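## Task

Pull the printed block from the lowest drawer of the short, slim file cabinet with three drawers and set it entirely inside the tote, with no part sticking out past its rim. At the finish, every drawer in the room must be completely closed, the tote must stand upright, no cabinet may be noticeably shifted, and the robot must not have toppled or be left leaning. The result has to stay put on its own, without the robot holding anything in place.

## Robot and tools

ROBOT. A LeKiwi: a small base rolling on three omni wheels, carrying a single five-joint arm that ends in a two-jaw gripper. The shoulder sits 0.07 m ahead of the base centre and 0.21 m up; the hand can reach about 0.44 m from it. The base tips forward easily.

FRAMES. Base frame: origin on the floor at the wheel centre, x ahead, y to the left, z up. hand_pose is reported in this frame and marks the tip point of the fixed jaw where the moving jaw meets it. Odometry frame: the base frame as it was at the start of the scene. base_odometry comes from wheel rotation only, so slip shows up as motion; its heading runs -3.142 to 3.142, positive to the left. Each joint reading carries a fixed error of up to 2 degrees, so hand_pose may be wrong by roughly 26 mm.

execute_actions. Argument actions is a list holding one action or nothing (empty = just report state and images). An action may have base, joints or both; they start together and may finish at different times.
- base: exactly one key, a relative move measured from where the base last reported itself. translate_m: metres straight, forward positive, -1 to 1. sideways_m: metres sideways, left positive, -1 to 1. rotate_rad: radians on the spot, left (counter-clockwise from above) positive, -3.2 to 3.2. Speed about 0.20 m/s and 1.0 rad/s.
- joints: a single dictionary for the one arm, absolute target angles in radians by name, any subset: shoulder_pan_rad -1.919 to 1.919 (0 straight ahead, positive swings right); shoulder_lift_rad -1.745 to 1.745 (0 upper arm about vertical, positive tilts forward); elbow_flex_rad -1.69 to 1.58 (0 forearm level when lift is 0, positive lowers the hand); wrist_flex_rad -1.658 to 1.658 (0 in line with forearm, positive tips jaws down); wrist_roll_rad -2.743 to 2.841 (positive counter-clockwise viewed from the forearm); gripper_rad 0 (closed) to 1.919. Done tolerances: ±0.02, ±0.1, ±0.07, ±0.03, ±0.02, ±0.02 respectively. Joints run at 1.3 to 2.2 rad/s. One action lasts at most 15 s. Joints left out may still be driving toward older targets without any status showing it.
- cameras: list from cam_front (fixed on the base, looking ahead and a bit down, 644x476), cam_wrist (on the hand, 476x644), or all; omitted/null means all, [] means none. Unknown keys, unknown camera names or out-of-range numbers get the whole call rejected with no motion.

RESULTS. base_status and joint_status tell how each commanded motion ended: done (reached; for the base it only means the wheels turned enough), off_target (settled elsewhere, may still push), time_out or contact_stop (target dropped, holding in place; contact_stop never actually appears), not_followed (a safety check held back the arm targets; it may retry them later, so then send fresh targets for all five arm joints; a gripper target still runs), limit_stop_at_motor_heat. on_its_own lists uncommanded motion. Also: joint_positions, hand_pose, base_odometry, a Motor temperatures line (one value per arm joint, in joint_positions order), a pictures line naming the images in order, and camera numbers that changed. If a stop is reported, later motion calls in that same reply are skipped.

wait: seconds 0 to 10; nothing new is commanded, returns state and images.
zoom_image: camera (cam_front or cam_wrist) and region [x0, y0, x1, y1] in pixels, origin top-left, at most 504 by 504, from that camera's latest full image.
read_manual: optional section, only "licences"; gives URDF licence text, no motion.
finished_scene: scene = number of the current scene; ends it for good after the last command has been held, and reports success plus the next task. Only call it once the goal is met and stable.

GRIPPER. Jaw tip gap: 0.04 m at 0.5, 0.08 m at 1.0, 0.11 m fully open. Close to slightly less than the object width. off_target after closing means the jaws met something; done means they may have closed on air. Once stopped on the object, command 0.2 rad below the reading to grip. Do not squeeze to 0.

WEAKENING. If any arm joint or the gripper is blocked for 2 s total while its target is about 0.3 rad or more past its reading, it silently falls to 20% force. Restore it by commanding 0.1 rad from the reading, away from the obstacle (for the gripper this means opening and releasing).

BALANCE. At rest it holds 0.15 kg with the hand at x = 0.25 m but only 0.03 kg at 0.43 m. With shoulder_lift_rad at 1 or more: 0.04 kg at 0.25 m, nothing from 0.3 m out. Tugging, pressing on the floor or furniture, or lifting up under a shelf can topple it. Carry loads with the hand tucked in and avoid big swings.

HEAT. Holding a load warms the motors, even between calls. MOTOR HOT appears at 55 °C; at 70 °C an OVER-TEMPERATURE FAULT stops the arm and hot joints go limp until cooled. Resend targets afterwards.

AVOID dropping or slamming objects, hard collisions, shoving cabinets, knocking over the tote, and ending with the robot tilted. Loose objects may occasionally get nudged by outside causes. Drawers are pulled open and pushed fully shut with the gripper.

Each tool is called after "Request:" in YAML: its name, and indented under it one key for each argument.

## Session

Request:
execute_actions:
  actions: []

Scene clock: 0.00 s.
Motor temperatures (°C, as the motors report them): [24 23 24 24 25]
base_odometry: x=+0.000 y=+0.000 heading=+0.000 (m, m, rad; odometry frame)
base_status: not commanded
joint_positions: shoulder_pan_rad=-0.174 shoulder_lift_rad=-1.538 elbow_flex_rad=-0.225 wrist_flex_rad=+1.467 wrist_roll_rad=-1.529 gripper_rad=+1.920
joint_status: not commanded
hand_pose: x=+0.1067 y=+0.0148 z=+0.4186 quat_wxyz=(+0.800, -0.050, +0.593, +0.073) (m; base frame)
pictures: cam_front, cam_wrist
Images, in order (width x height): cam_front 644x476, cam_wrist 476x644.

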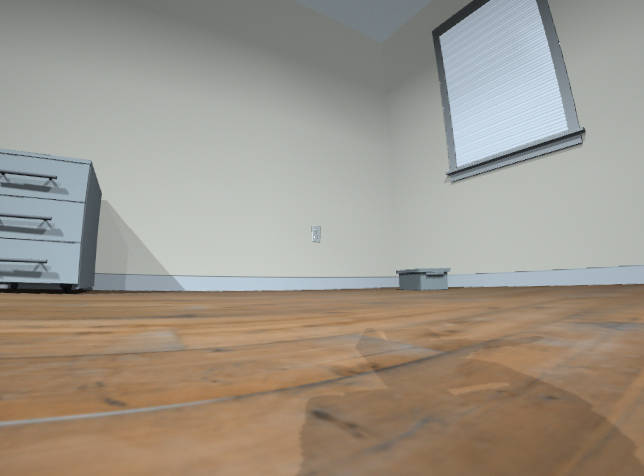

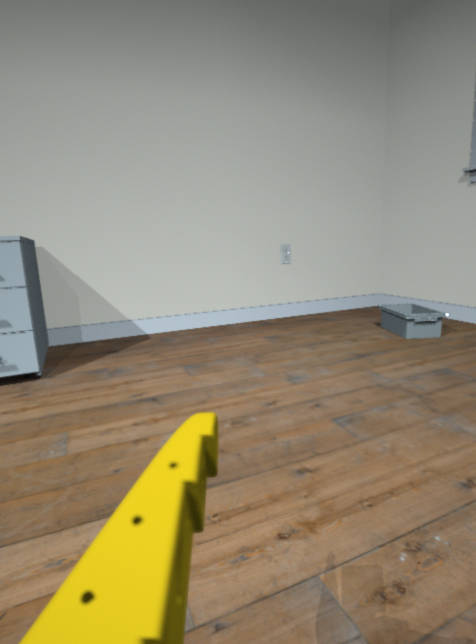

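Request:
zoom_image:
  camera: "cam_wrist"
  region: [356, 270, 476, 360]

Request:
execute_actions:
  actions:
    - {"base":{"rotate_rad":0.8}}

Request:
execute_actions:
  actions:
    - {"base":{"rotate_rad":1.3}}

Request:
execute_actions:
  actions:
    - {"base":{"rotate_rad":1.4}}

Request:
execute_actions:
  actions:
    - {"base":{"rotate_rad":1.4}}

Region (356, 270, 476, 360) of cam_wrist's 476x644 image, scaled by 4.200; it fills the top 378 rows of this view, and the rest is white.

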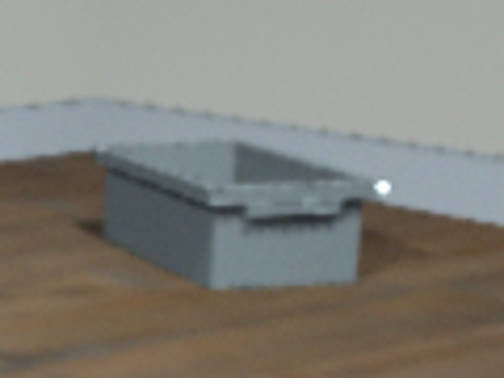

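Scene clock: 13.20 s.
Motor temperatures (°C, as the motors report them): [24 23 24 24 25]
base_odometry: x=+0.000 y=+0.000 heading=+0.797 (m, m, rad; odometry frame)
base_status: done
joint_positions: shoulder_pan_rad=-0.174 shoulder_lift_rad=-1.538 elbow_flex_rad=-0.225 wrist_flex_rad=+1.467 wrist_roll_rad=-1.529 gripper_rad=+1.920
joint_status: not commanded
hand_pose: x=+0.1067 y=+0.0148 z=+0.4186 quat_wxyz=(+0.800, -0.050, +0.593, +0.073) (m; base frame)
pictures: cam_front, cam_wrist
Images, in order (width x height): cam_front 644x476, cam_wrist 476x644.

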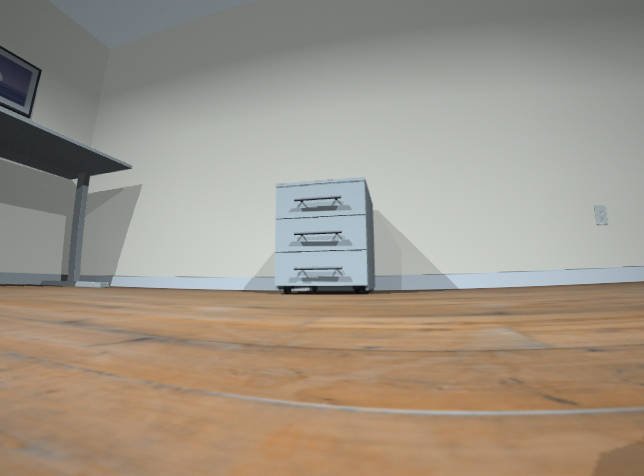

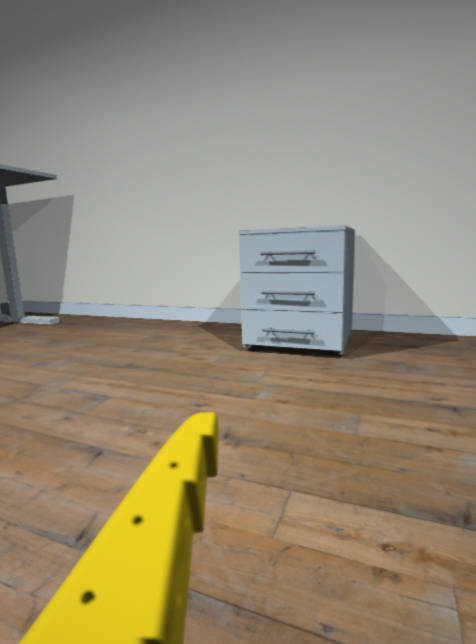

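Scene clock: 15.47 s.
Motor temperatures (°C, as the motors report them): [24 23 24 24 25]
base_odometry: x=+0.000 y=+0.000 heading=+2.092 (m, m, rad; odometry frame)
base_status: done
joint_positions: shoulder_pan_rad=-0.174 shoulder_lift_rad=-1.538 elbow_flex_rad=-0.225 wrist_flex_rad=+1.467 wrist_roll_rad=-1.529 gripper_rad=+1.920
joint_status: not commanded
hand_pose: x=+0.1067 y=+0.0148 z=+0.4186 quat_wxyz=(+0.800, -0.050, +0.593, +0.073) (m; base frame)
pictures: cam_front, cam_wrist
Images, in order (width x height): cam_front 644x476, cam_wrist 476x644.

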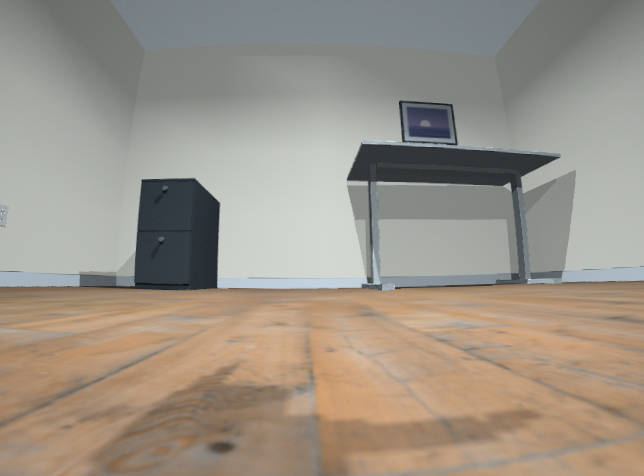

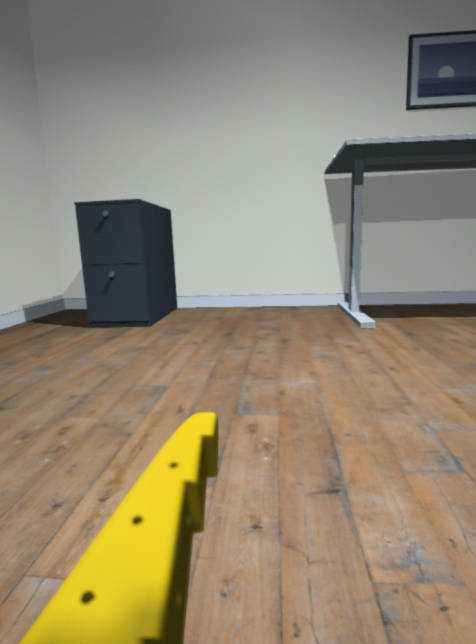

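Scene clock: 17.83 s.
Motor temperatures (°C, as the motors report them): [24 23 24 24 25]
base_odometry: x=+0.000 y=+0.000 heading=-2.794 (m, m, rad; odometry frame)
base_status: done
joint_positions: shoulder_pan_rad=-0.174 shoulder_lift_rad=-1.538 elbow_flex_rad=-0.225 wrist_flex_rad=+1.467 wrist_roll_rad=-1.529 gripper_rad=+1.920
joint_status: not commanded
hand_pose: x=+0.1067 y=+0.0148 z=+0.4186 quat_wxyz=(+0.800, -0.050, +0.593, +0.073) (m; base frame)
pictures: cam_front, cam_wrist
Images, in order (width x height): cam_front 644x476, cam_wrist 476x644.

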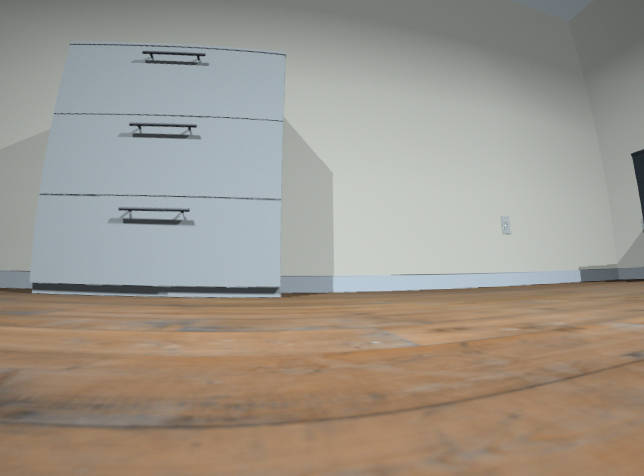

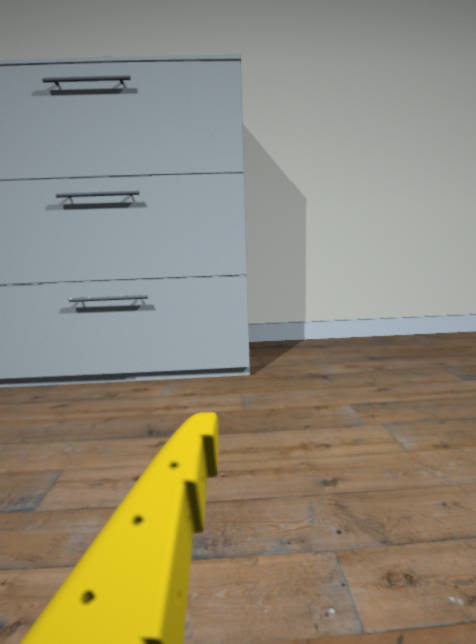

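Scene clock: 20.20 s.
Motor temperatures (°C, as the motors report them): [24 23 24 24 25]
base_odometry: x=+0.000 y=+0.000 heading=-1.399 (m, m, rad; odometry frame)
base_status: done
joint_positions: shoulder_pan_rad=-0.174 shoulder_lift_rad=-1.538 elbow_flex_rad=-0.225 wrist_flex_rad=+1.467 wrist_roll_rad=-1.529 gripper_rad=+1.920
joint_status: not commanded
hand_pose: x=+0.1067 y=+0.0148 z=+0.4186 quat_wxyz=(+0.800, -0.050, +0.593, +0.073) (m; base frame)
pictures: cam_front, cam_wrist
Images, in order (width x height): cam_front 644x476, cam_wrist 476x644.

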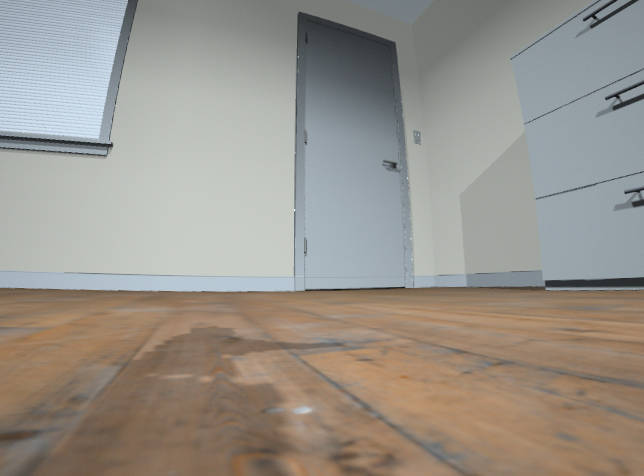

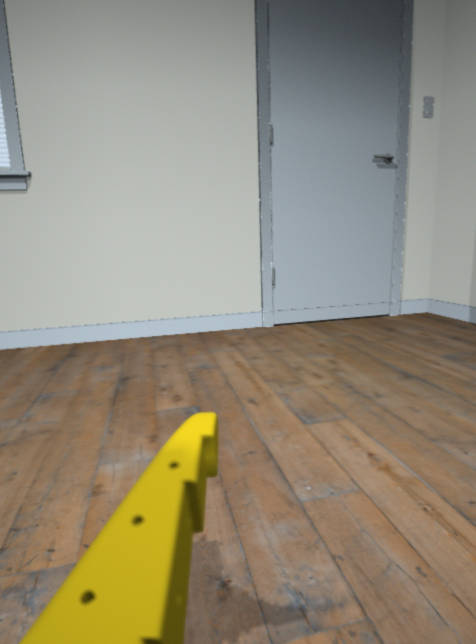

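Request:
execute_actions:
  actions:
    - {"base":{"rotate_rad":1.88},"joints":{"shoulder_pan_rad":0}}
  cameras: []

Request:
execute_actions:
  actions:
    - {"base":{"sideways_m":0.44}}
  cameras: []

Request:
execute_actions:
  actions:
    - {"base":{"translate_m":0.7}}

Scene clock: 47.90 s.
Motor temperatures (°C, as the motors report them): [24 23 24 24 25]
base_odometry: x=+0.000 y=+0.000 heading=+0.478 (m, m, rad; odometry frame)
base_status: done
joint_positions: shoulder_pan_rad=-0.010 shoulder_lift_rad=-1.538 elbow_flex_rad=-0.225 wrist_flex_rad=+1.467 wrist_roll_rad=-1.529 gripper_rad=+1.920
joint_status: all done
hand_pose: x=+0.1085 y=+0.0081 z=+0.4186 quat_wxyz=(+0.803, -0.001, +0.595, +0.007) (m; base frame)
pictures: none
No camera images: the call's "cameras" was empty. Leave "cameras" out to get every camera's image.

Scene clock: 51.07 s.
Motor temperatures (°C, as the motors report them): [24 23 24 24 25]
base_odometry: x=-0.201 y=+0.391 heading=+0.476 (m, m, rad; odometry frame)
base_status: done
joint_positions: shoulder_pan_rad=-0.010 shoulder_lift_rad=-1.538 elbow_flex_rad=-0.225 wrist_flex_rad=+1.467 wrist_roll_rad=-1.529 gripper_rad=+1.920
joint_status: not commanded
hand_pose: x=+0.1085 y=+0.0081 z=+0.4186 quat_wxyz=(+0.803, -0.001, +0.595, +0.007) (m; base frame)
pictures: none
No camera images: the call's "cameras" was empty. Leave "cameras" out to get every camera's image.

Scene clock: 55.53 s.
Motor temperatures (°C, as the motors report them): [24 23 24 24 25]
base_odometry: x=+0.420 y=+0.711 heading=+0.476 (m, m, rad; odometry frame)
base_status: done
joint_positions: shoulder_pan_rad=-0.010 shoulder_lift_rad=-1.538 elbow_flex_rad=-0.225 wrist_flex_rad=+1.467 wrist_roll_rad=-1.529 gripper_rad=+1.920
joint_status: not commanded
hand_pose: x=+0.1085 y=+0.0081 z=+0.4186 quat_wxyz=(+0.803, -0.001, +0.595, +0.007) (m; base frame)
pictures: cam_front, cam_wrist
camera_calibration (this result's frames):
cam_wrist: T_world_to_cam=[[0.0312955, -0.998382, -0.0474741, 0.0224737], [-0.236578, 0.0387486, -0.970839, 0.449391], [0.971108, 0.0416143, -0.234983, 0.0613741], [0, 0, 0, 1]] pos_world=[0.0460118, 0.00247008, 0.451775]
Images, in order (width x height): cam_front 644x476, cam_wrist 476x644.

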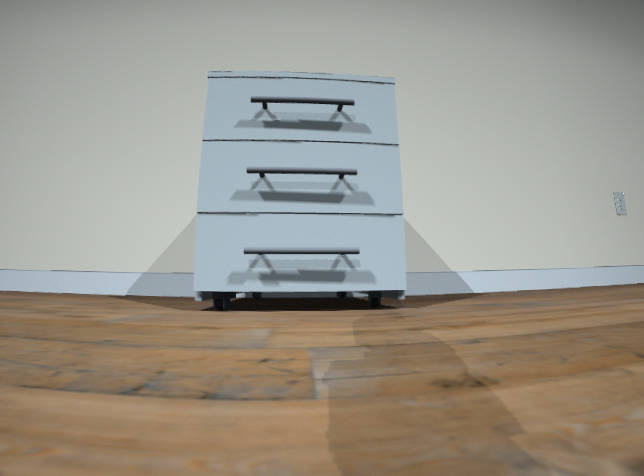

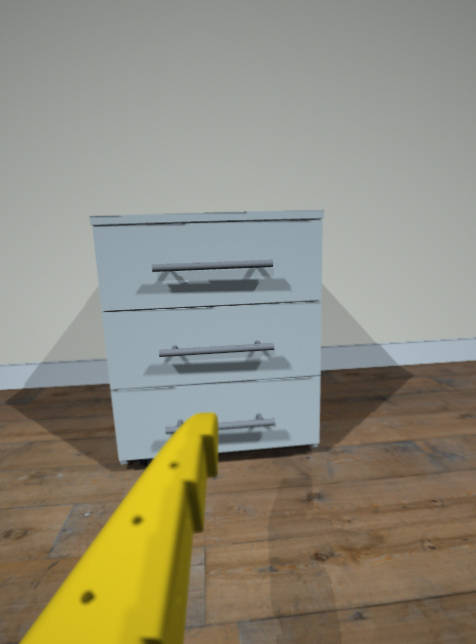

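Request:
execute_actions:
  actions:
    - {"base":{"rotate_rad":0.05},"joints":{"shoulder_pan_rad":0,"shoulder_lift_rad":-0.4,"elbow_flex_rad":1.5,"wrist_flex_rad":-0.45,"wrist_roll_rad":0,"gripper_rad":0.8}}
  cameras: []

Request:
execute_actions:
  actions:
    - {"base":{"translate_m":0.25}}

Scene clock: 104.17 s.
Motor temperatures (°C, as the motors report them): [24 23 24 24 25]
base_odometry: x=+0.420 y=+0.711 heading=+0.523 (m, m, rad; odometry frame)
base_status: done
joint_positions: shoulder_pan_rad=-0.010 shoulder_lift_rad=-0.400 elbow_flex_rad=+1.501 wrist_flex_rad=-0.435 wrist_roll_rad=-0.007 gripper_rad=+0.811
joint_status: all done
hand_pose: x=+0.2663 y=+0.0021 z=+0.1001 quat_wxyz=(+0.319, -0.621, +0.650, -0.299) (m; base frame)
pictures: none
No camera images: the call's "cameras" was empty. Leave "cameras" out to get every camera's image.

Scene clock: 106.40 s.
Motor temperatures (°C, as the motors report them): [24 23 24 24 25]
base_odometry: x=+0.637 y=+0.836 heading=+0.523 (m, m, rad; odometry frame)
base_status: done
joint_positions: shoulder_pan_rad=-0.010 shoulder_lift_rad=-0.400 elbow_flex_rad=+1.501 wrist_flex_rad=-0.435 wrist_roll_rad=-0.007 gripper_rad=+0.811
joint_status: not commanded
hand_pose: x=+0.2663 y=+0.0021 z=+0.1001 quat_wxyz=(+0.319, -0.621, +0.650, -0.299) (m; base frame)
pictures: cam_front, cam_wrist
camera_calibration (this result's frames):
cam_wrist: T_world_to_cam=[[0.621085, -0.0942152, 0.77806, -0.245226], [-0.442502, -0.861533, 0.248904, 0.112364], [0.646874, -0.498884, -0.576775, -0.0447627], [0, 0, 0, 1]] pos_world=[0.230983, 0.0513698, 0.137015]
Images, in order (width x height): cam_front 644x476, cam_wrist 476x644.

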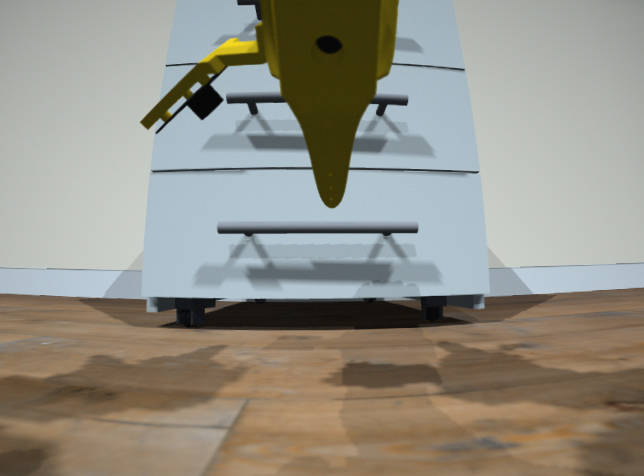

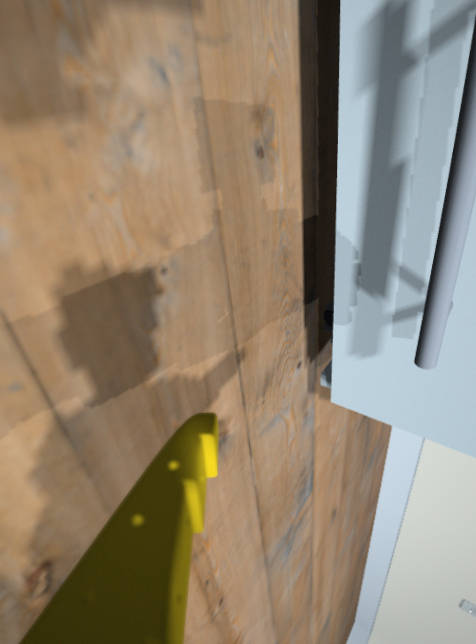

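Request:
execute_actions:
  actions:
    - {"base":{"translate_m":0.13}}

Scene clock: 131.00 s.
Motor temperatures (°C, as the motors report them): [24 23 24 24 25]
base_odometry: x=+0.749 y=+0.900 heading=+0.523 (m, m, rad; odometry frame)
base_status: done
joint_positions: shoulder_pan_rad=-0.010 shoulder_lift_rad=-0.400 elbow_flex_rad=+1.501 wrist_flex_rad=-0.435 wrist_roll_rad=-0.007 gripper_rad=+0.811
joint_status: not commanded
hand_pose: x=+0.2663 y=+0.0021 z=+0.1001 quat_wxyz=(+0.319, -0.621, +0.650, -0.299) (m; base frame)
pictures: cam_front, cam_wrist
camera_calibration (this result's frames):
cam_wrist: T_world_to_cam=[[0.621085, -0.0942152, 0.77806, -0.245226], [-0.442502, -0.861533, 0.248904, 0.112364], [0.646874, -0.498884, -0.576775, -0.0447627], [0, 0, 0, 1]] pos_world=[0.230983, 0.0513698, 0.137015]
Images, in order (width x height): cam_front 644x476, cam_wrist 476x644.

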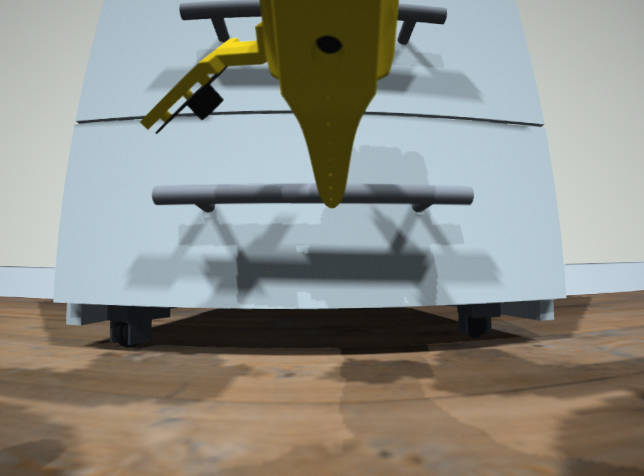

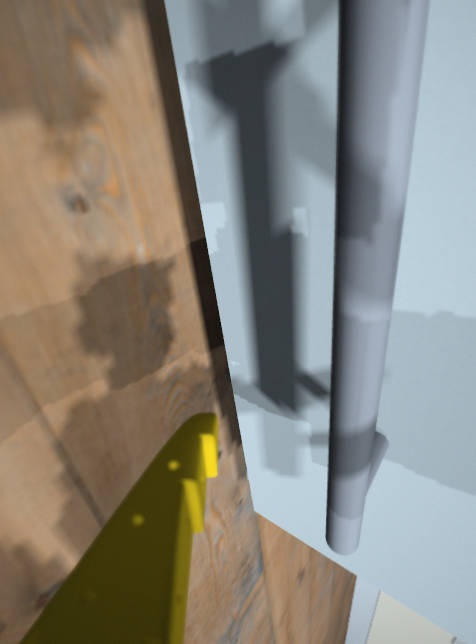

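Request:
execute_actions:
  actions:
    - {"base":{"translate_m":0.05}}

Scene clock: 140.50 s.
Motor temperatures (°C, as the motors report them): [24 23 24 24 25]
base_odometry: x=+0.791 y=+0.925 heading=+0.524 (m, m, rad; odometry frame)
base_status: done
joint_positions: shoulder_pan_rad=-0.010 shoulder_lift_rad=-0.398 elbow_flex_rad=+1.520 wrist_flex_rad=-0.436 wrist_roll_rad=-0.004 gripper_rad=+0.811
joint_status: not commanded
hand_pose: x=+0.2622 y=+0.0020 z=+0.0966 quat_wxyz=(+0.312, -0.625, +0.652, -0.293) (m; base frame)
pictures: cam_front, cam_wrist
camera_calibration (this result's frames):
cam_wrist: T_world_to_cam=[[0.635461, -0.0910162, 0.766749, -0.242635], [-0.436179, -0.86172, 0.259204, 0.108682], [0.637132, -0.499154, -0.587289, -0.0405438], [0, 0, 0, 1]] pos_world=[0.227422, 0.0513321, 0.134058]
Images, in order (width x height): cam_front 644x476, cam_wrist 476x644.

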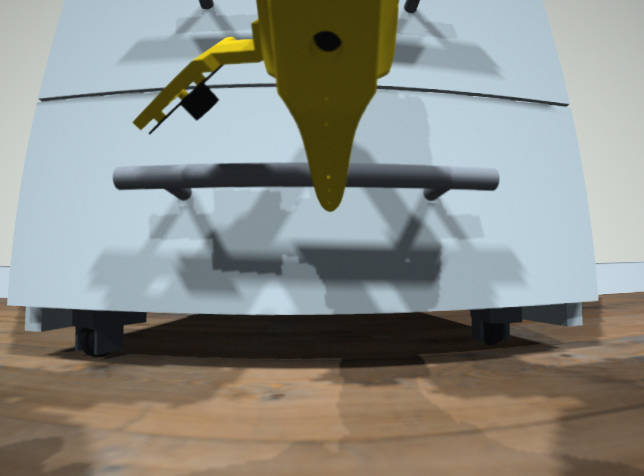

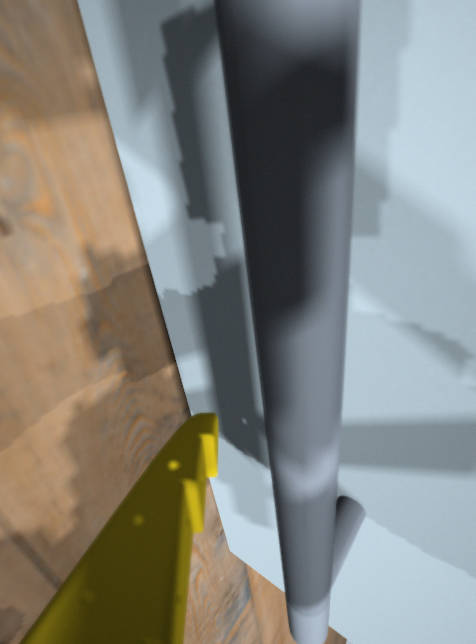

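Request:
execute_actions:
  actions:
    - {"joints":{"gripper_rad":0.35}}

Scene clock: 152.53 s.
Motor temperatures (°C, as the motors report them): [24 23 24 24 25]
base_odometry: x=+0.791 y=+0.925 heading=+0.523 (m, m, rad; odometry frame)
base_status: not commanded
joint_positions: shoulder_pan_rad=-0.010 shoulder_lift_rad=-0.398 elbow_flex_rad=+1.521 wrist_flex_rad=-0.438 wrist_roll_rad=-0.004 gripper_rad=+0.362
joint_status: all done
hand_pose: x=+0.2620 y=+0.0020 z=+0.0965 quat_wxyz=(+0.312, -0.625, +0.652, -0.293) (m; base frame)
pictures: cam_front, cam_wrist
camera_calibration (this result's frames):
cam_wrist: T_world_to_cam=[[0.635461, -0.0910162, 0.766749, -0.242444], [-0.436179, -0.86172, 0.259204, 0.108626], [0.637132, -0.499154, -0.587289, -0.040485], [0, 0, 0, 1]] pos_world=[0.227239, 0.0513303, 0.133961]
Images, in order (width x height): cam_front 644x476, cam_wrist 476x644.

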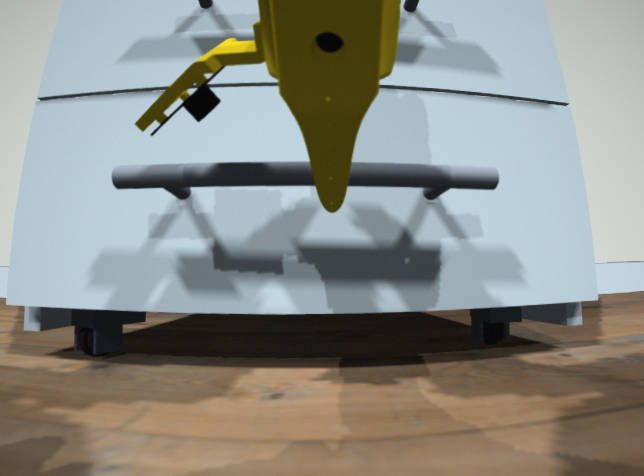

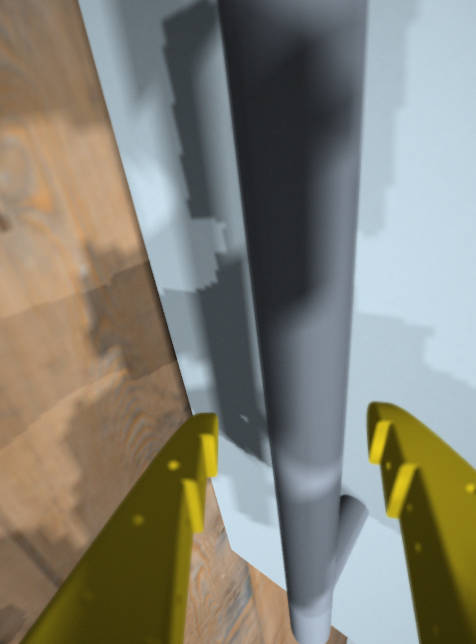

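Request:
execute_actions:
  actions:
    - {"base":{"translate_m":0.015}}
  cameras: []

Request:
execute_actions:
  actions:
    - {"joints":{"gripper_rad":0.05}}

Scene clock: 162.00 s.
Motor temperatures (°C, as the motors report them): [24 23 24 24 25]
base_odometry: x=+0.803 y=+0.932 heading=+0.523 (m, m, rad; odometry frame)
base_status: done
joint_positions: shoulder_pan_rad=-0.010 shoulder_lift_rad=-0.398 elbow_flex_rad=+1.524 wrist_flex_rad=-0.438 wrist_roll_rad=-0.004 gripper_rad=+0.357
joint_status: not commanded
hand_pose: x=+0.2613 y=+0.0020 z=+0.0960 quat_wxyz=(+0.311, -0.626, +0.653, -0.292) (m; base frame)
pictures: none
No camera images: the call's "cameras" was empty. Leave "cameras" out to get every camera's image.

Scene clock: 162.77 s.
Motor temperatures (°C, as the motors report them): [24 23 24 24 25]
base_odometry: x=+0.804 y=+0.932 heading=+0.523 (m, m, rad; odometry frame)
base_status: not commanded
joint_positions: shoulder_pan_rad=-0.010 shoulder_lift_rad=-0.398 elbow_flex_rad=+1.509 wrist_flex_rad=-0.441 wrist_roll_rad=-0.004 gripper_rad=+0.077
joint_status: gripper_rad off_target (ended at +0.077, target +0.050)
hand_pose: x=+0.2651 y=+0.0020 z=+0.0991 quat_wxyz=(+0.318, -0.623, +0.650, -0.298) (m; base frame)
pictures: cam_front, cam_wrist
camera_calibration (this result's frames):
cam_wrist: T_world_to_cam=[[0.623626, -0.0911364, 0.776392, -0.244242], [-0.440102, -0.86176, 0.252349, 0.111043], [0.646065, -0.499063, -0.577525, -0.0442364], [0, 0, 0, 1]] pos_world=[0.229765, 0.0513559, 0.136058]
Images, in order (width x height): cam_front 644x476, cam_wrist 476x644.

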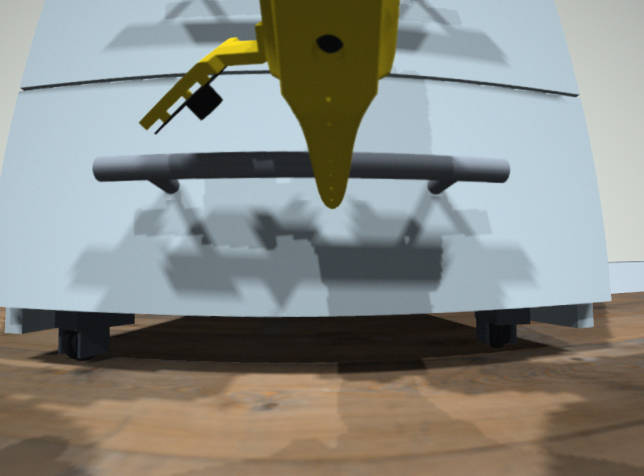

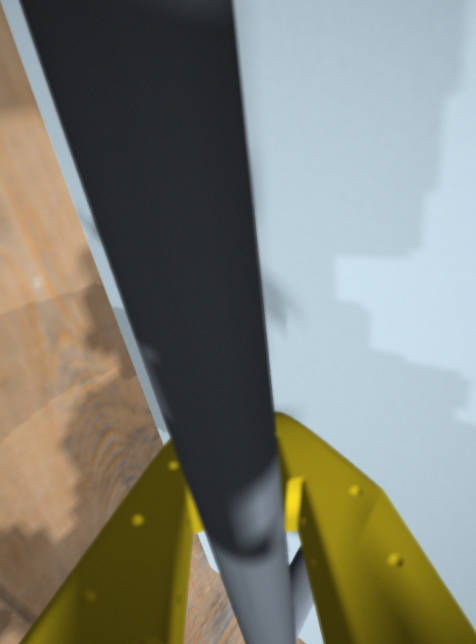

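Request:
execute_actions:
  actions:
    - {"base":{"translate_m":-0.08},"joints":{"gripper_rad":0.0}}

Scene clock: 169.07 s.
Motor temperatures (°C, as the motors report them): [24 23 24 24 25]
base_odometry: x=+0.734 y=+0.892 heading=+0.523 (m, m, rad; odometry frame)
base_status: done
joint_positions: shoulder_pan_rad=-0.009 shoulder_lift_rad=-0.389 elbow_flex_rad=+1.527 wrist_flex_rad=-0.447 wrist_roll_rad=-0.001 gripper_rad=+0.012
joint_status: all done
hand_pose: x=+0.2606 y=+0.0017 z=+0.0950 quat_wxyz=(+0.310, -0.627, +0.653, -0.292) (m; base frame)
pictures: cam_front, cam_wrist
camera_calibration (this result's frames):
cam_wrist: T_world_to_cam=[[0.640175, -0.0888952, 0.763069, -0.241271], [-0.434223, -0.861265, 0.263956, 0.107141], [0.63374, -0.50032, -0.589961, -0.03949], [0, 0, 0, 1]] pos_world=[0.226005, 0.0510711, 0.132528]
Images, in order (width x height): cam_front 644x476, cam_wrist 476x644.

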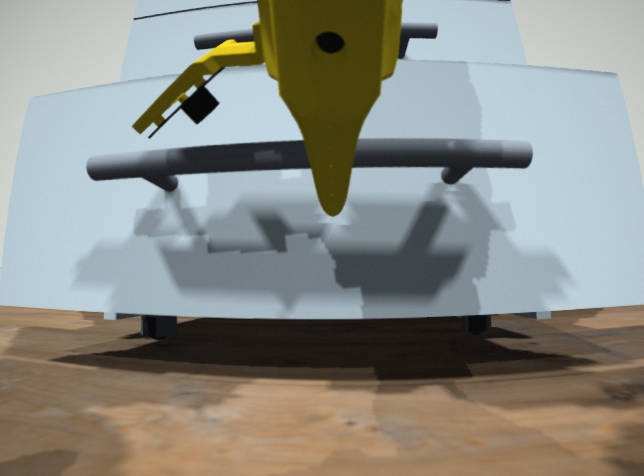

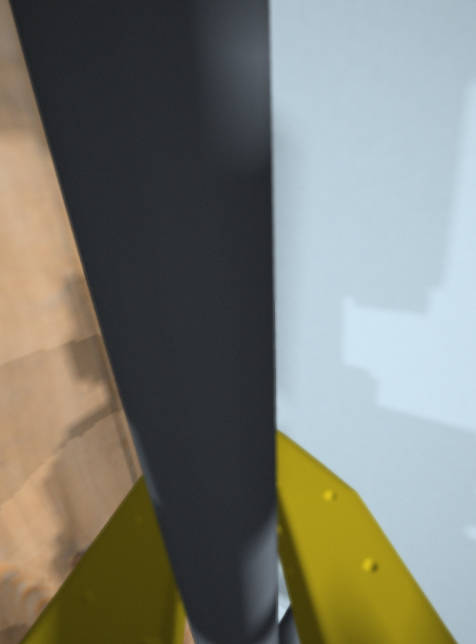

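Request:
execute_actions:
  actions:
    - {"base":{"translate_m":-0.2}}

Scene clock: 177.63 s.
Motor temperatures (°C, as the motors report them): [24 23 24 24 25]
base_odometry: x=+0.562 y=+0.793 heading=+0.525 (m, m, rad; odometry frame)
base_status: done
joint_positions: shoulder_pan_rad=-0.009 shoulder_lift_rad=-0.389 elbow_flex_rad=+1.512 wrist_flex_rad=-0.449 wrist_roll_rad=-0.001 gripper_rad=+0.012
joint_status: not commanded
hand_pose: x=+0.2642 y=+0.0017 z=+0.0980 quat_wxyz=(+0.315, -0.624, +0.650, -0.297) (m; base frame)
pictures: cam_front, cam_wrist
camera_calibration (this result's frames):
cam_wrist: T_world_to_cam=[[0.627209, -0.0890069, 0.773748, -0.243493], [-0.438614, -0.861303, 0.256467, 0.109862], [0.643604, -0.500235, -0.579257, -0.0436891], [0, 0, 0, 1]] pos_world=[0.229026, 0.0510972, 0.134919]
Images, in order (width x height): cam_front 644x476, cam_wrist 476x644.

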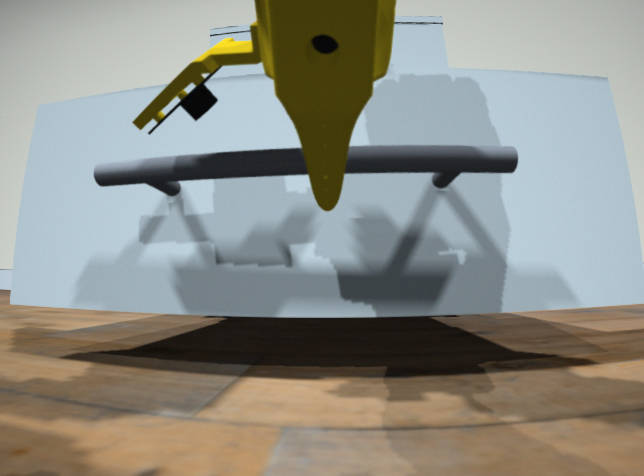

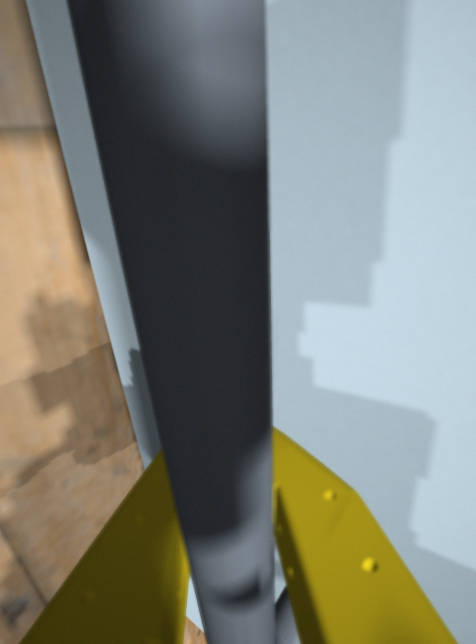

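Request:
execute_actions:
  actions:
    - {"joints":{"gripper_rad":0.6}}
  cameras: []

Request:
execute_actions:
  actions:
    - {"base":{"translate_m":-0.07}}
  cameras: ["cam_front"]

Request:
execute_actions:
  actions:
    - {"joints":{"shoulder_pan_rad":0,"shoulder_lift_rad":-0.3,"elbow_flex_rad":-0.3,"wrist_flex_rad":1.5,"wrist_roll_rad":-1.53,"gripper_rad":1.9}}

Scene clock: 189.07 s.
Motor temperatures (°C, as the motors report them): [24 23 24 24 25]
base_odometry: x=+0.562 y=+0.792 heading=+0.524 (m, m, rad; odometry frame)
base_status: not commanded
joint_positions: shoulder_pan_rad=-0.009 shoulder_lift_rad=-0.380 elbow_flex_rad=+1.533 wrist_flex_rad=-0.440 wrist_roll_rad=-0.001 gripper_rad=+0.583
joint_status: all done
hand_pose: x=+0.2572 y=+0.0016 z=+0.0915 quat_wxyz=(+0.302, -0.630, +0.656, -0.285) (m; base frame)
pictures: none
No camera images: the call's "cameras" was empty. Leave "cameras" out to get every camera's image.

Scene clock: 190.33 s.
Motor temperatures (°C, as the motors report them): [24 23 24 24 25]
base_odometry: x=+0.501 y=+0.758 heading=+0.524 (m, m, rad; odometry frame)
base_status: done
joint_positions: shoulder_pan_rad=-0.009 shoulder_lift_rad=-0.380 elbow_flex_rad=+1.524 wrist_flex_rad=-0.440 wrist_roll_rad=-0.001 gripper_rad=+0.588
joint_status: not commanded
hand_pose: x=+0.2594 y=+0.0016 z=+0.0931 quat_wxyz=(+0.305, -0.629, +0.655, -0.288) (m; base frame)
pictures: cam_front
Images, in order (width x height): cam_front 644x476.

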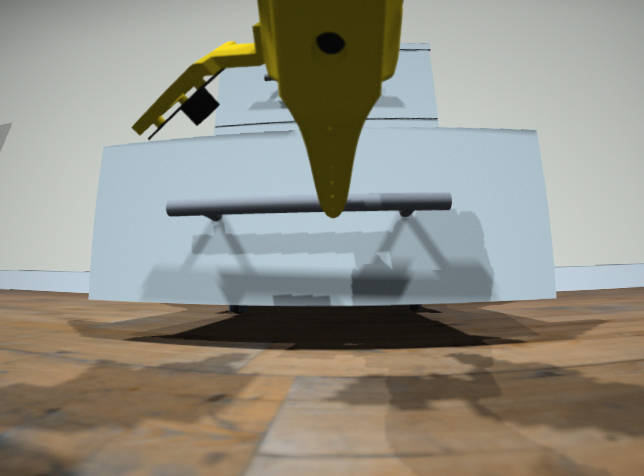

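Scene clock: 192.27 s.
Motor temperatures (°C, as the motors report them): [24 23 24 24 25]
base_odometry: x=+0.501 y=+0.758 heading=+0.524 (m, m, rad; odometry frame)
base_status: not commanded
joint_positions: shoulder_pan_rad=-0.009 shoulder_lift_rad=-0.295 elbow_flex_rad=-0.269 wrist_flex_rad=+1.495 wrist_roll_rad=-1.524 gripper_rad=+1.888
joint_status: all done
hand_pose: x=+0.2983 y=+0.0097 z=+0.2725 quat_wxyz=(+0.315, -0.003, +0.949, +0.002) (m; base frame)
pictures: cam_front, cam_wrist
camera_calibration (this result's frames):
cam_wrist: T_world_to_cam=[[-0.0252202, -0.99913, -0.033225, 0.0241503], [-0.993919, 0.0286246, -0.106331, 0.342823], [0.107189, 0.0303412, -0.993776, 0.307271], [0, 0, 0, 1]] pos_world=[0.308411, 0.00499311, 0.342613]
Images, in order (width x height): cam_front 644x476, cam_wrist 476x644.

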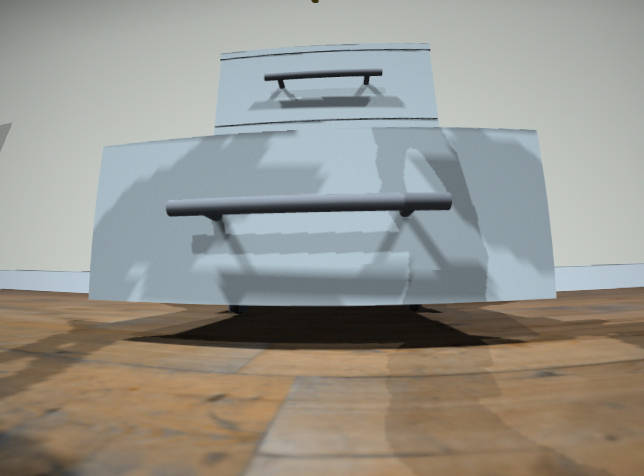

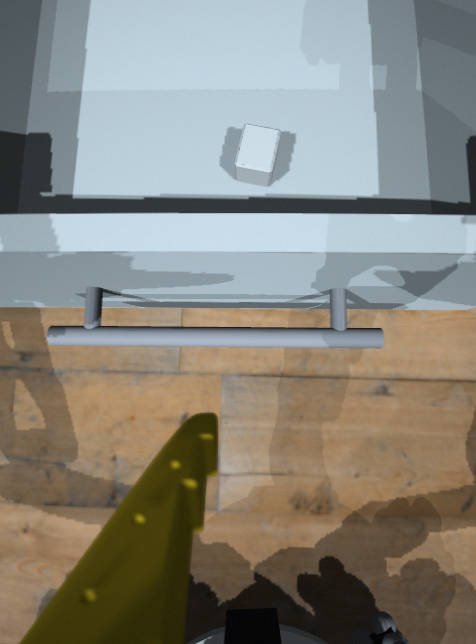

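Request:
execute_actions:
  actions:
    - {"base":{"translate_m":0.15},"joints":{"gripper_rad":0.6}}
  cameras: ["cam_wrist"]

Request:
execute_actions:
  actions:
    - {"joints":{"shoulder_pan_rad":0,"shoulder_lift_rad":0.3,"elbow_flex_rad":-0.2,"wrist_flex_rad":1.42,"wrist_roll_rad":-1.53}}
  cameras: ["cam_wrist"]

Scene clock: 238.00 s.
Motor temperatures (°C, as the motors report them): [24 23 24 24 25]
base_odometry: x=+0.631 y=+0.832 heading=+0.524 (m, m, rad; odometry frame)
base_status: done
joint_positions: shoulder_pan_rad=-0.009 shoulder_lift_rad=-0.295 elbow_flex_rad=-0.269 wrist_flex_rad=+1.495 wrist_roll_rad=-1.524 gripper_rad=+0.611
joint_status: all done
hand_pose: x=+0.2983 y=+0.0097 z=+0.2725 quat_wxyz=(+0.315, -0.003, +0.949, +0.002) (m; base frame)
pictures: cam_wrist
camera_calibration (this result's frames):
cam_wrist: T_world_to_cam=[[-0.0252202, -0.99913, -0.033225, 0.0241503], [-0.993919, 0.0286246, -0.106331, 0.342823], [0.107189, 0.0303412, -0.993776, 0.307271], [0, 0, 0, 1]] pos_world=[0.308411, 0.00499311, 0.342613]
Images, in order (width x height): cam_wrist 476x644.

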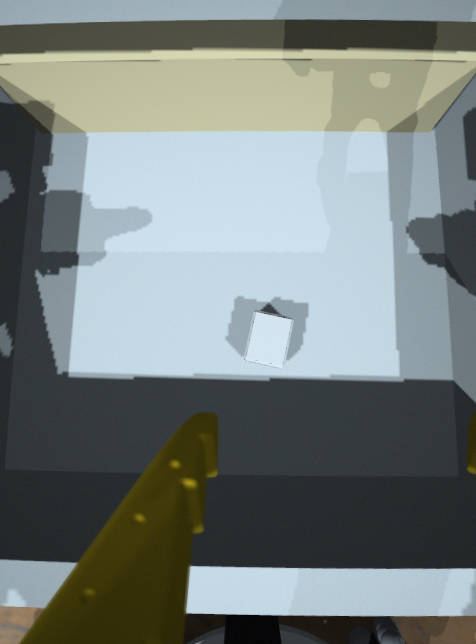

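Scene clock: 238.93 s.
Motor temperatures (°C, as the motors report them): [24 23 24 24 25]
base_odometry: x=+0.631 y=+0.832 heading=+0.524 (m, m, rad; odometry frame)
base_status: not commanded
joint_positions: shoulder_pan_rad=-0.009 shoulder_lift_rad=+0.314 elbow_flex_rad=-0.194 wrist_flex_rad=+1.429 wrist_roll_rad=-1.524 gripper_rad=+0.611
joint_status: all done
hand_pose: x=+0.2966 y=+0.0097 z=+0.1359 quat_wxyz=(+0.011, -0.003, +1.000, +0.000) (m; base frame)
pictures: cam_wrist
camera_calibration (this result's frames):
cam_wrist: T_world_to_cam=[[-0.0382146, -0.999242, -0.00746874, 0.0199109], [-0.871653, 0.0296785, 0.489224, 0.209414], [-0.488631, 0.0252056, -0.872126, 0.331981], [0, 0, 0, 1]] pos_world=[0.345514, 0.00531291, 0.187228]
Images, in order (width x height): cam_wrist 476x644.

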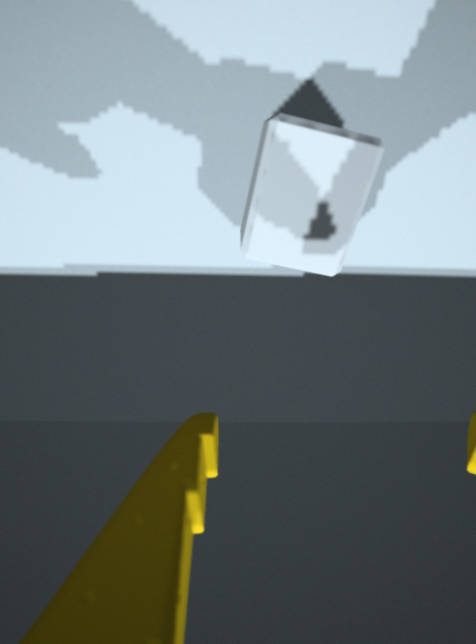

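Request:
execute_actions:
  actions:
    - {"joints":{"shoulder_pan_rad":0,"shoulder_lift_rad":0.68,"elbow_flex_rad":-0.5,"wrist_flex_rad":1.38,"wrist_roll_rad":-1.75,"gripper_rad":0.65}}
  cameras: ["cam_wrist"]

Scene clock: 271.10 s.
Motor temperatures (°C, as the motors report them): [24 23 24 24 25]
base_odometry: x=+0.631 y=+0.832 heading=+0.524 (m, m, rad; odometry frame)
base_status: not commanded
joint_positions: shoulder_pan_rad=-0.009 shoulder_lift_rad=+0.699 elbow_flex_rad=-0.470 wrist_flex_rad=+1.389 wrist_roll_rad=-1.744 gripper_rad=+0.638
joint_status: all done
hand_pose: x=+0.3177 y=+0.0097 z=+0.0912 quat_wxyz=(-0.023, +0.106, +0.994, -0.003) (m; base frame)
pictures: cam_wrist
camera_calibration (this result's frames):
cam_wrist: T_world_to_cam=[[-0.254902, -0.966949, 0.00587588, 0.0877449], [-0.808767, 0.216526, 0.54682, 0.222677], [-0.530019, 0.134634, -0.83723, 0.312191], [0, 0, 0, 1]] pos_world=[0.367928, -0.00540198, 0.139095]
Images, in order (width x height): cam_wrist 476x644.

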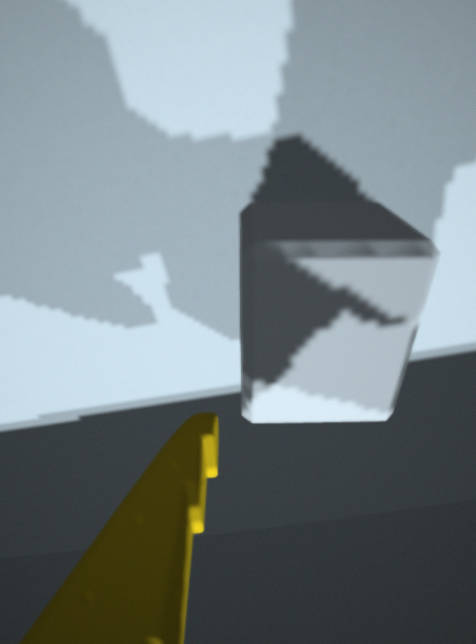

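Request:
execute_actions:
  actions:
    - {"joints":{"shoulder_lift_rad":0.86,"elbow_flex_rad":-0.58,"wrist_flex_rad":1.31}}
  cameras: ["cam_wrist"]

Scene clock: 289.87 s.
Motor temperatures (°C, as the motors report them): [24 23 24 24 25]
base_odometry: x=+0.631 y=+0.832 heading=+0.524 (m, m, rad; odometry frame)
base_status: not commanded
joint_positions: shoulder_pan_rad=-0.007 shoulder_lift_rad=+0.855 elbow_flex_rad=-0.561 wrist_flex_rad=+1.323 wrist_roll_rad=-1.744 gripper_rad=+0.638
joint_status: all done
hand_pose: x=+0.3253 y=+0.0094 z=+0.0670 quat_wxyz=(-0.023, +0.107, +0.994, -0.003) (m; base frame)
pictures: cam_wrist
camera_calibration (this result's frames):
cam_wrist: T_world_to_cam=[[-0.256385, -0.966557, 0.00587588, 0.0899631], [-0.808434, 0.217767, 0.54682, 0.241915], [-0.529812, 0.135446, -0.83723, 0.295939], [0, 0, 0, 1]] pos_world=[0.375429, -0.00581038, 0.114957]
Images, in order (width x height): cam_wrist 476x644.

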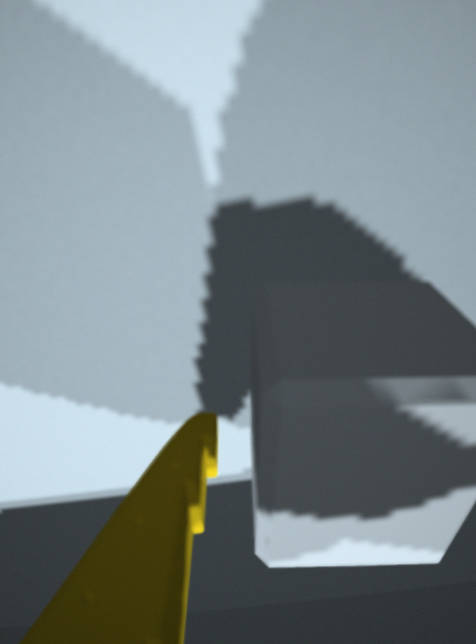

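Request:
execute_actions:
  actions:
    - {"joints":{"shoulder_lift_rad":0.95,"elbow_flex_rad":-0.62,"wrist_flex_rad":1.3}}
  cameras: ["cam_wrist"]

Request:
execute_actions:
  actions:
    - {"joints":{"gripper_rad":0.2}}
  cameras: ["cam_wrist"]

Scene clock: 299.03 s.
Motor temperatures (°C, as the motors report them): [24 23 24 24 25]
base_odometry: x=+0.631 y=+0.832 heading=+0.524 (m, m, rad; odometry frame)
base_status: not commanded
joint_positions: shoulder_pan_rad=-0.007 shoulder_lift_rad=+0.898 elbow_flex_rad=-0.620 wrist_flex_rad=+1.321 wrist_roll_rad=-1.744 gripper_rad=+0.638
joint_status: all done
hand_pose: x=+0.3310 y=+0.0095 z=+0.0647 quat_wxyz=(-0.014, +0.107, +0.994, -0.002) (m; base frame)
pictures: cam_wrist
camera_calibration (this result's frames):
cam_wrist: T_world_to_cam=[[-0.256449, -0.966557, 0.00102973, 0.0918068], [-0.818362, 0.217696, 0.531876, 0.252042], [-0.514312, 0.135556, -0.846822, 0.292458], [0, 0, 0, 1]] pos_world=[0.38022, -0.00577644, 0.11351]
Images, in order (width x height): cam_wrist 476x644.

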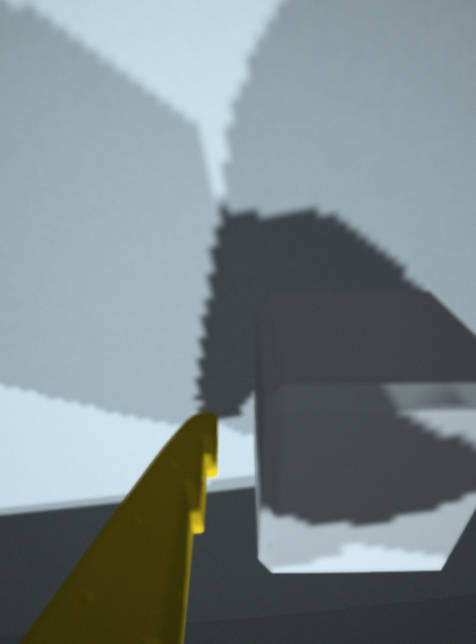

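Scene clock: 299.80 s.
Motor temperatures (°C, as the motors report them): [24 23 24 24 25]
base_odometry: x=+0.631 y=+0.832 heading=+0.524 (m, m, rad; odometry frame)
base_status: not commanded
joint_positions: shoulder_pan_rad=-0.001 shoulder_lift_rad=+0.898 elbow_flex_rad=-0.633 wrist_flex_rad=+1.311 wrist_roll_rad=-1.745 gripper_rad=+0.352
joint_status: gripper_rad off_target (ended at +0.352, target +0.200)
hand_pose: x=+0.3351 y=+0.0078 z=+0.0662 quat_wxyz=(-0.003, +0.111, +0.994, +0.000) (m; base frame)
pictures: cam_wrist
camera_calibration (this result's frames):
cam_wrist: T_world_to_cam=[[-0.263809, -0.964562, -0.00502042, 0.0941545], [-0.82869, 0.223978, 0.51294, 0.259606], [-0.493638, 0.139478, -0.85841, 0.289958], [0, 0, 0, 1]] pos_world=[0.383106, -0.00777099, 0.116213]
Images, in order (width x height): cam_wrist 476x644.

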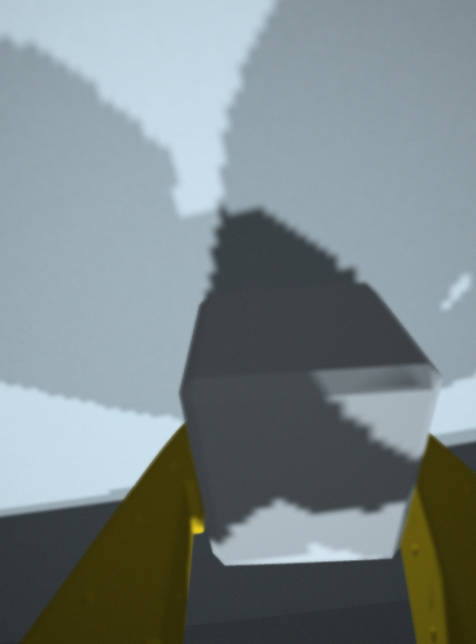

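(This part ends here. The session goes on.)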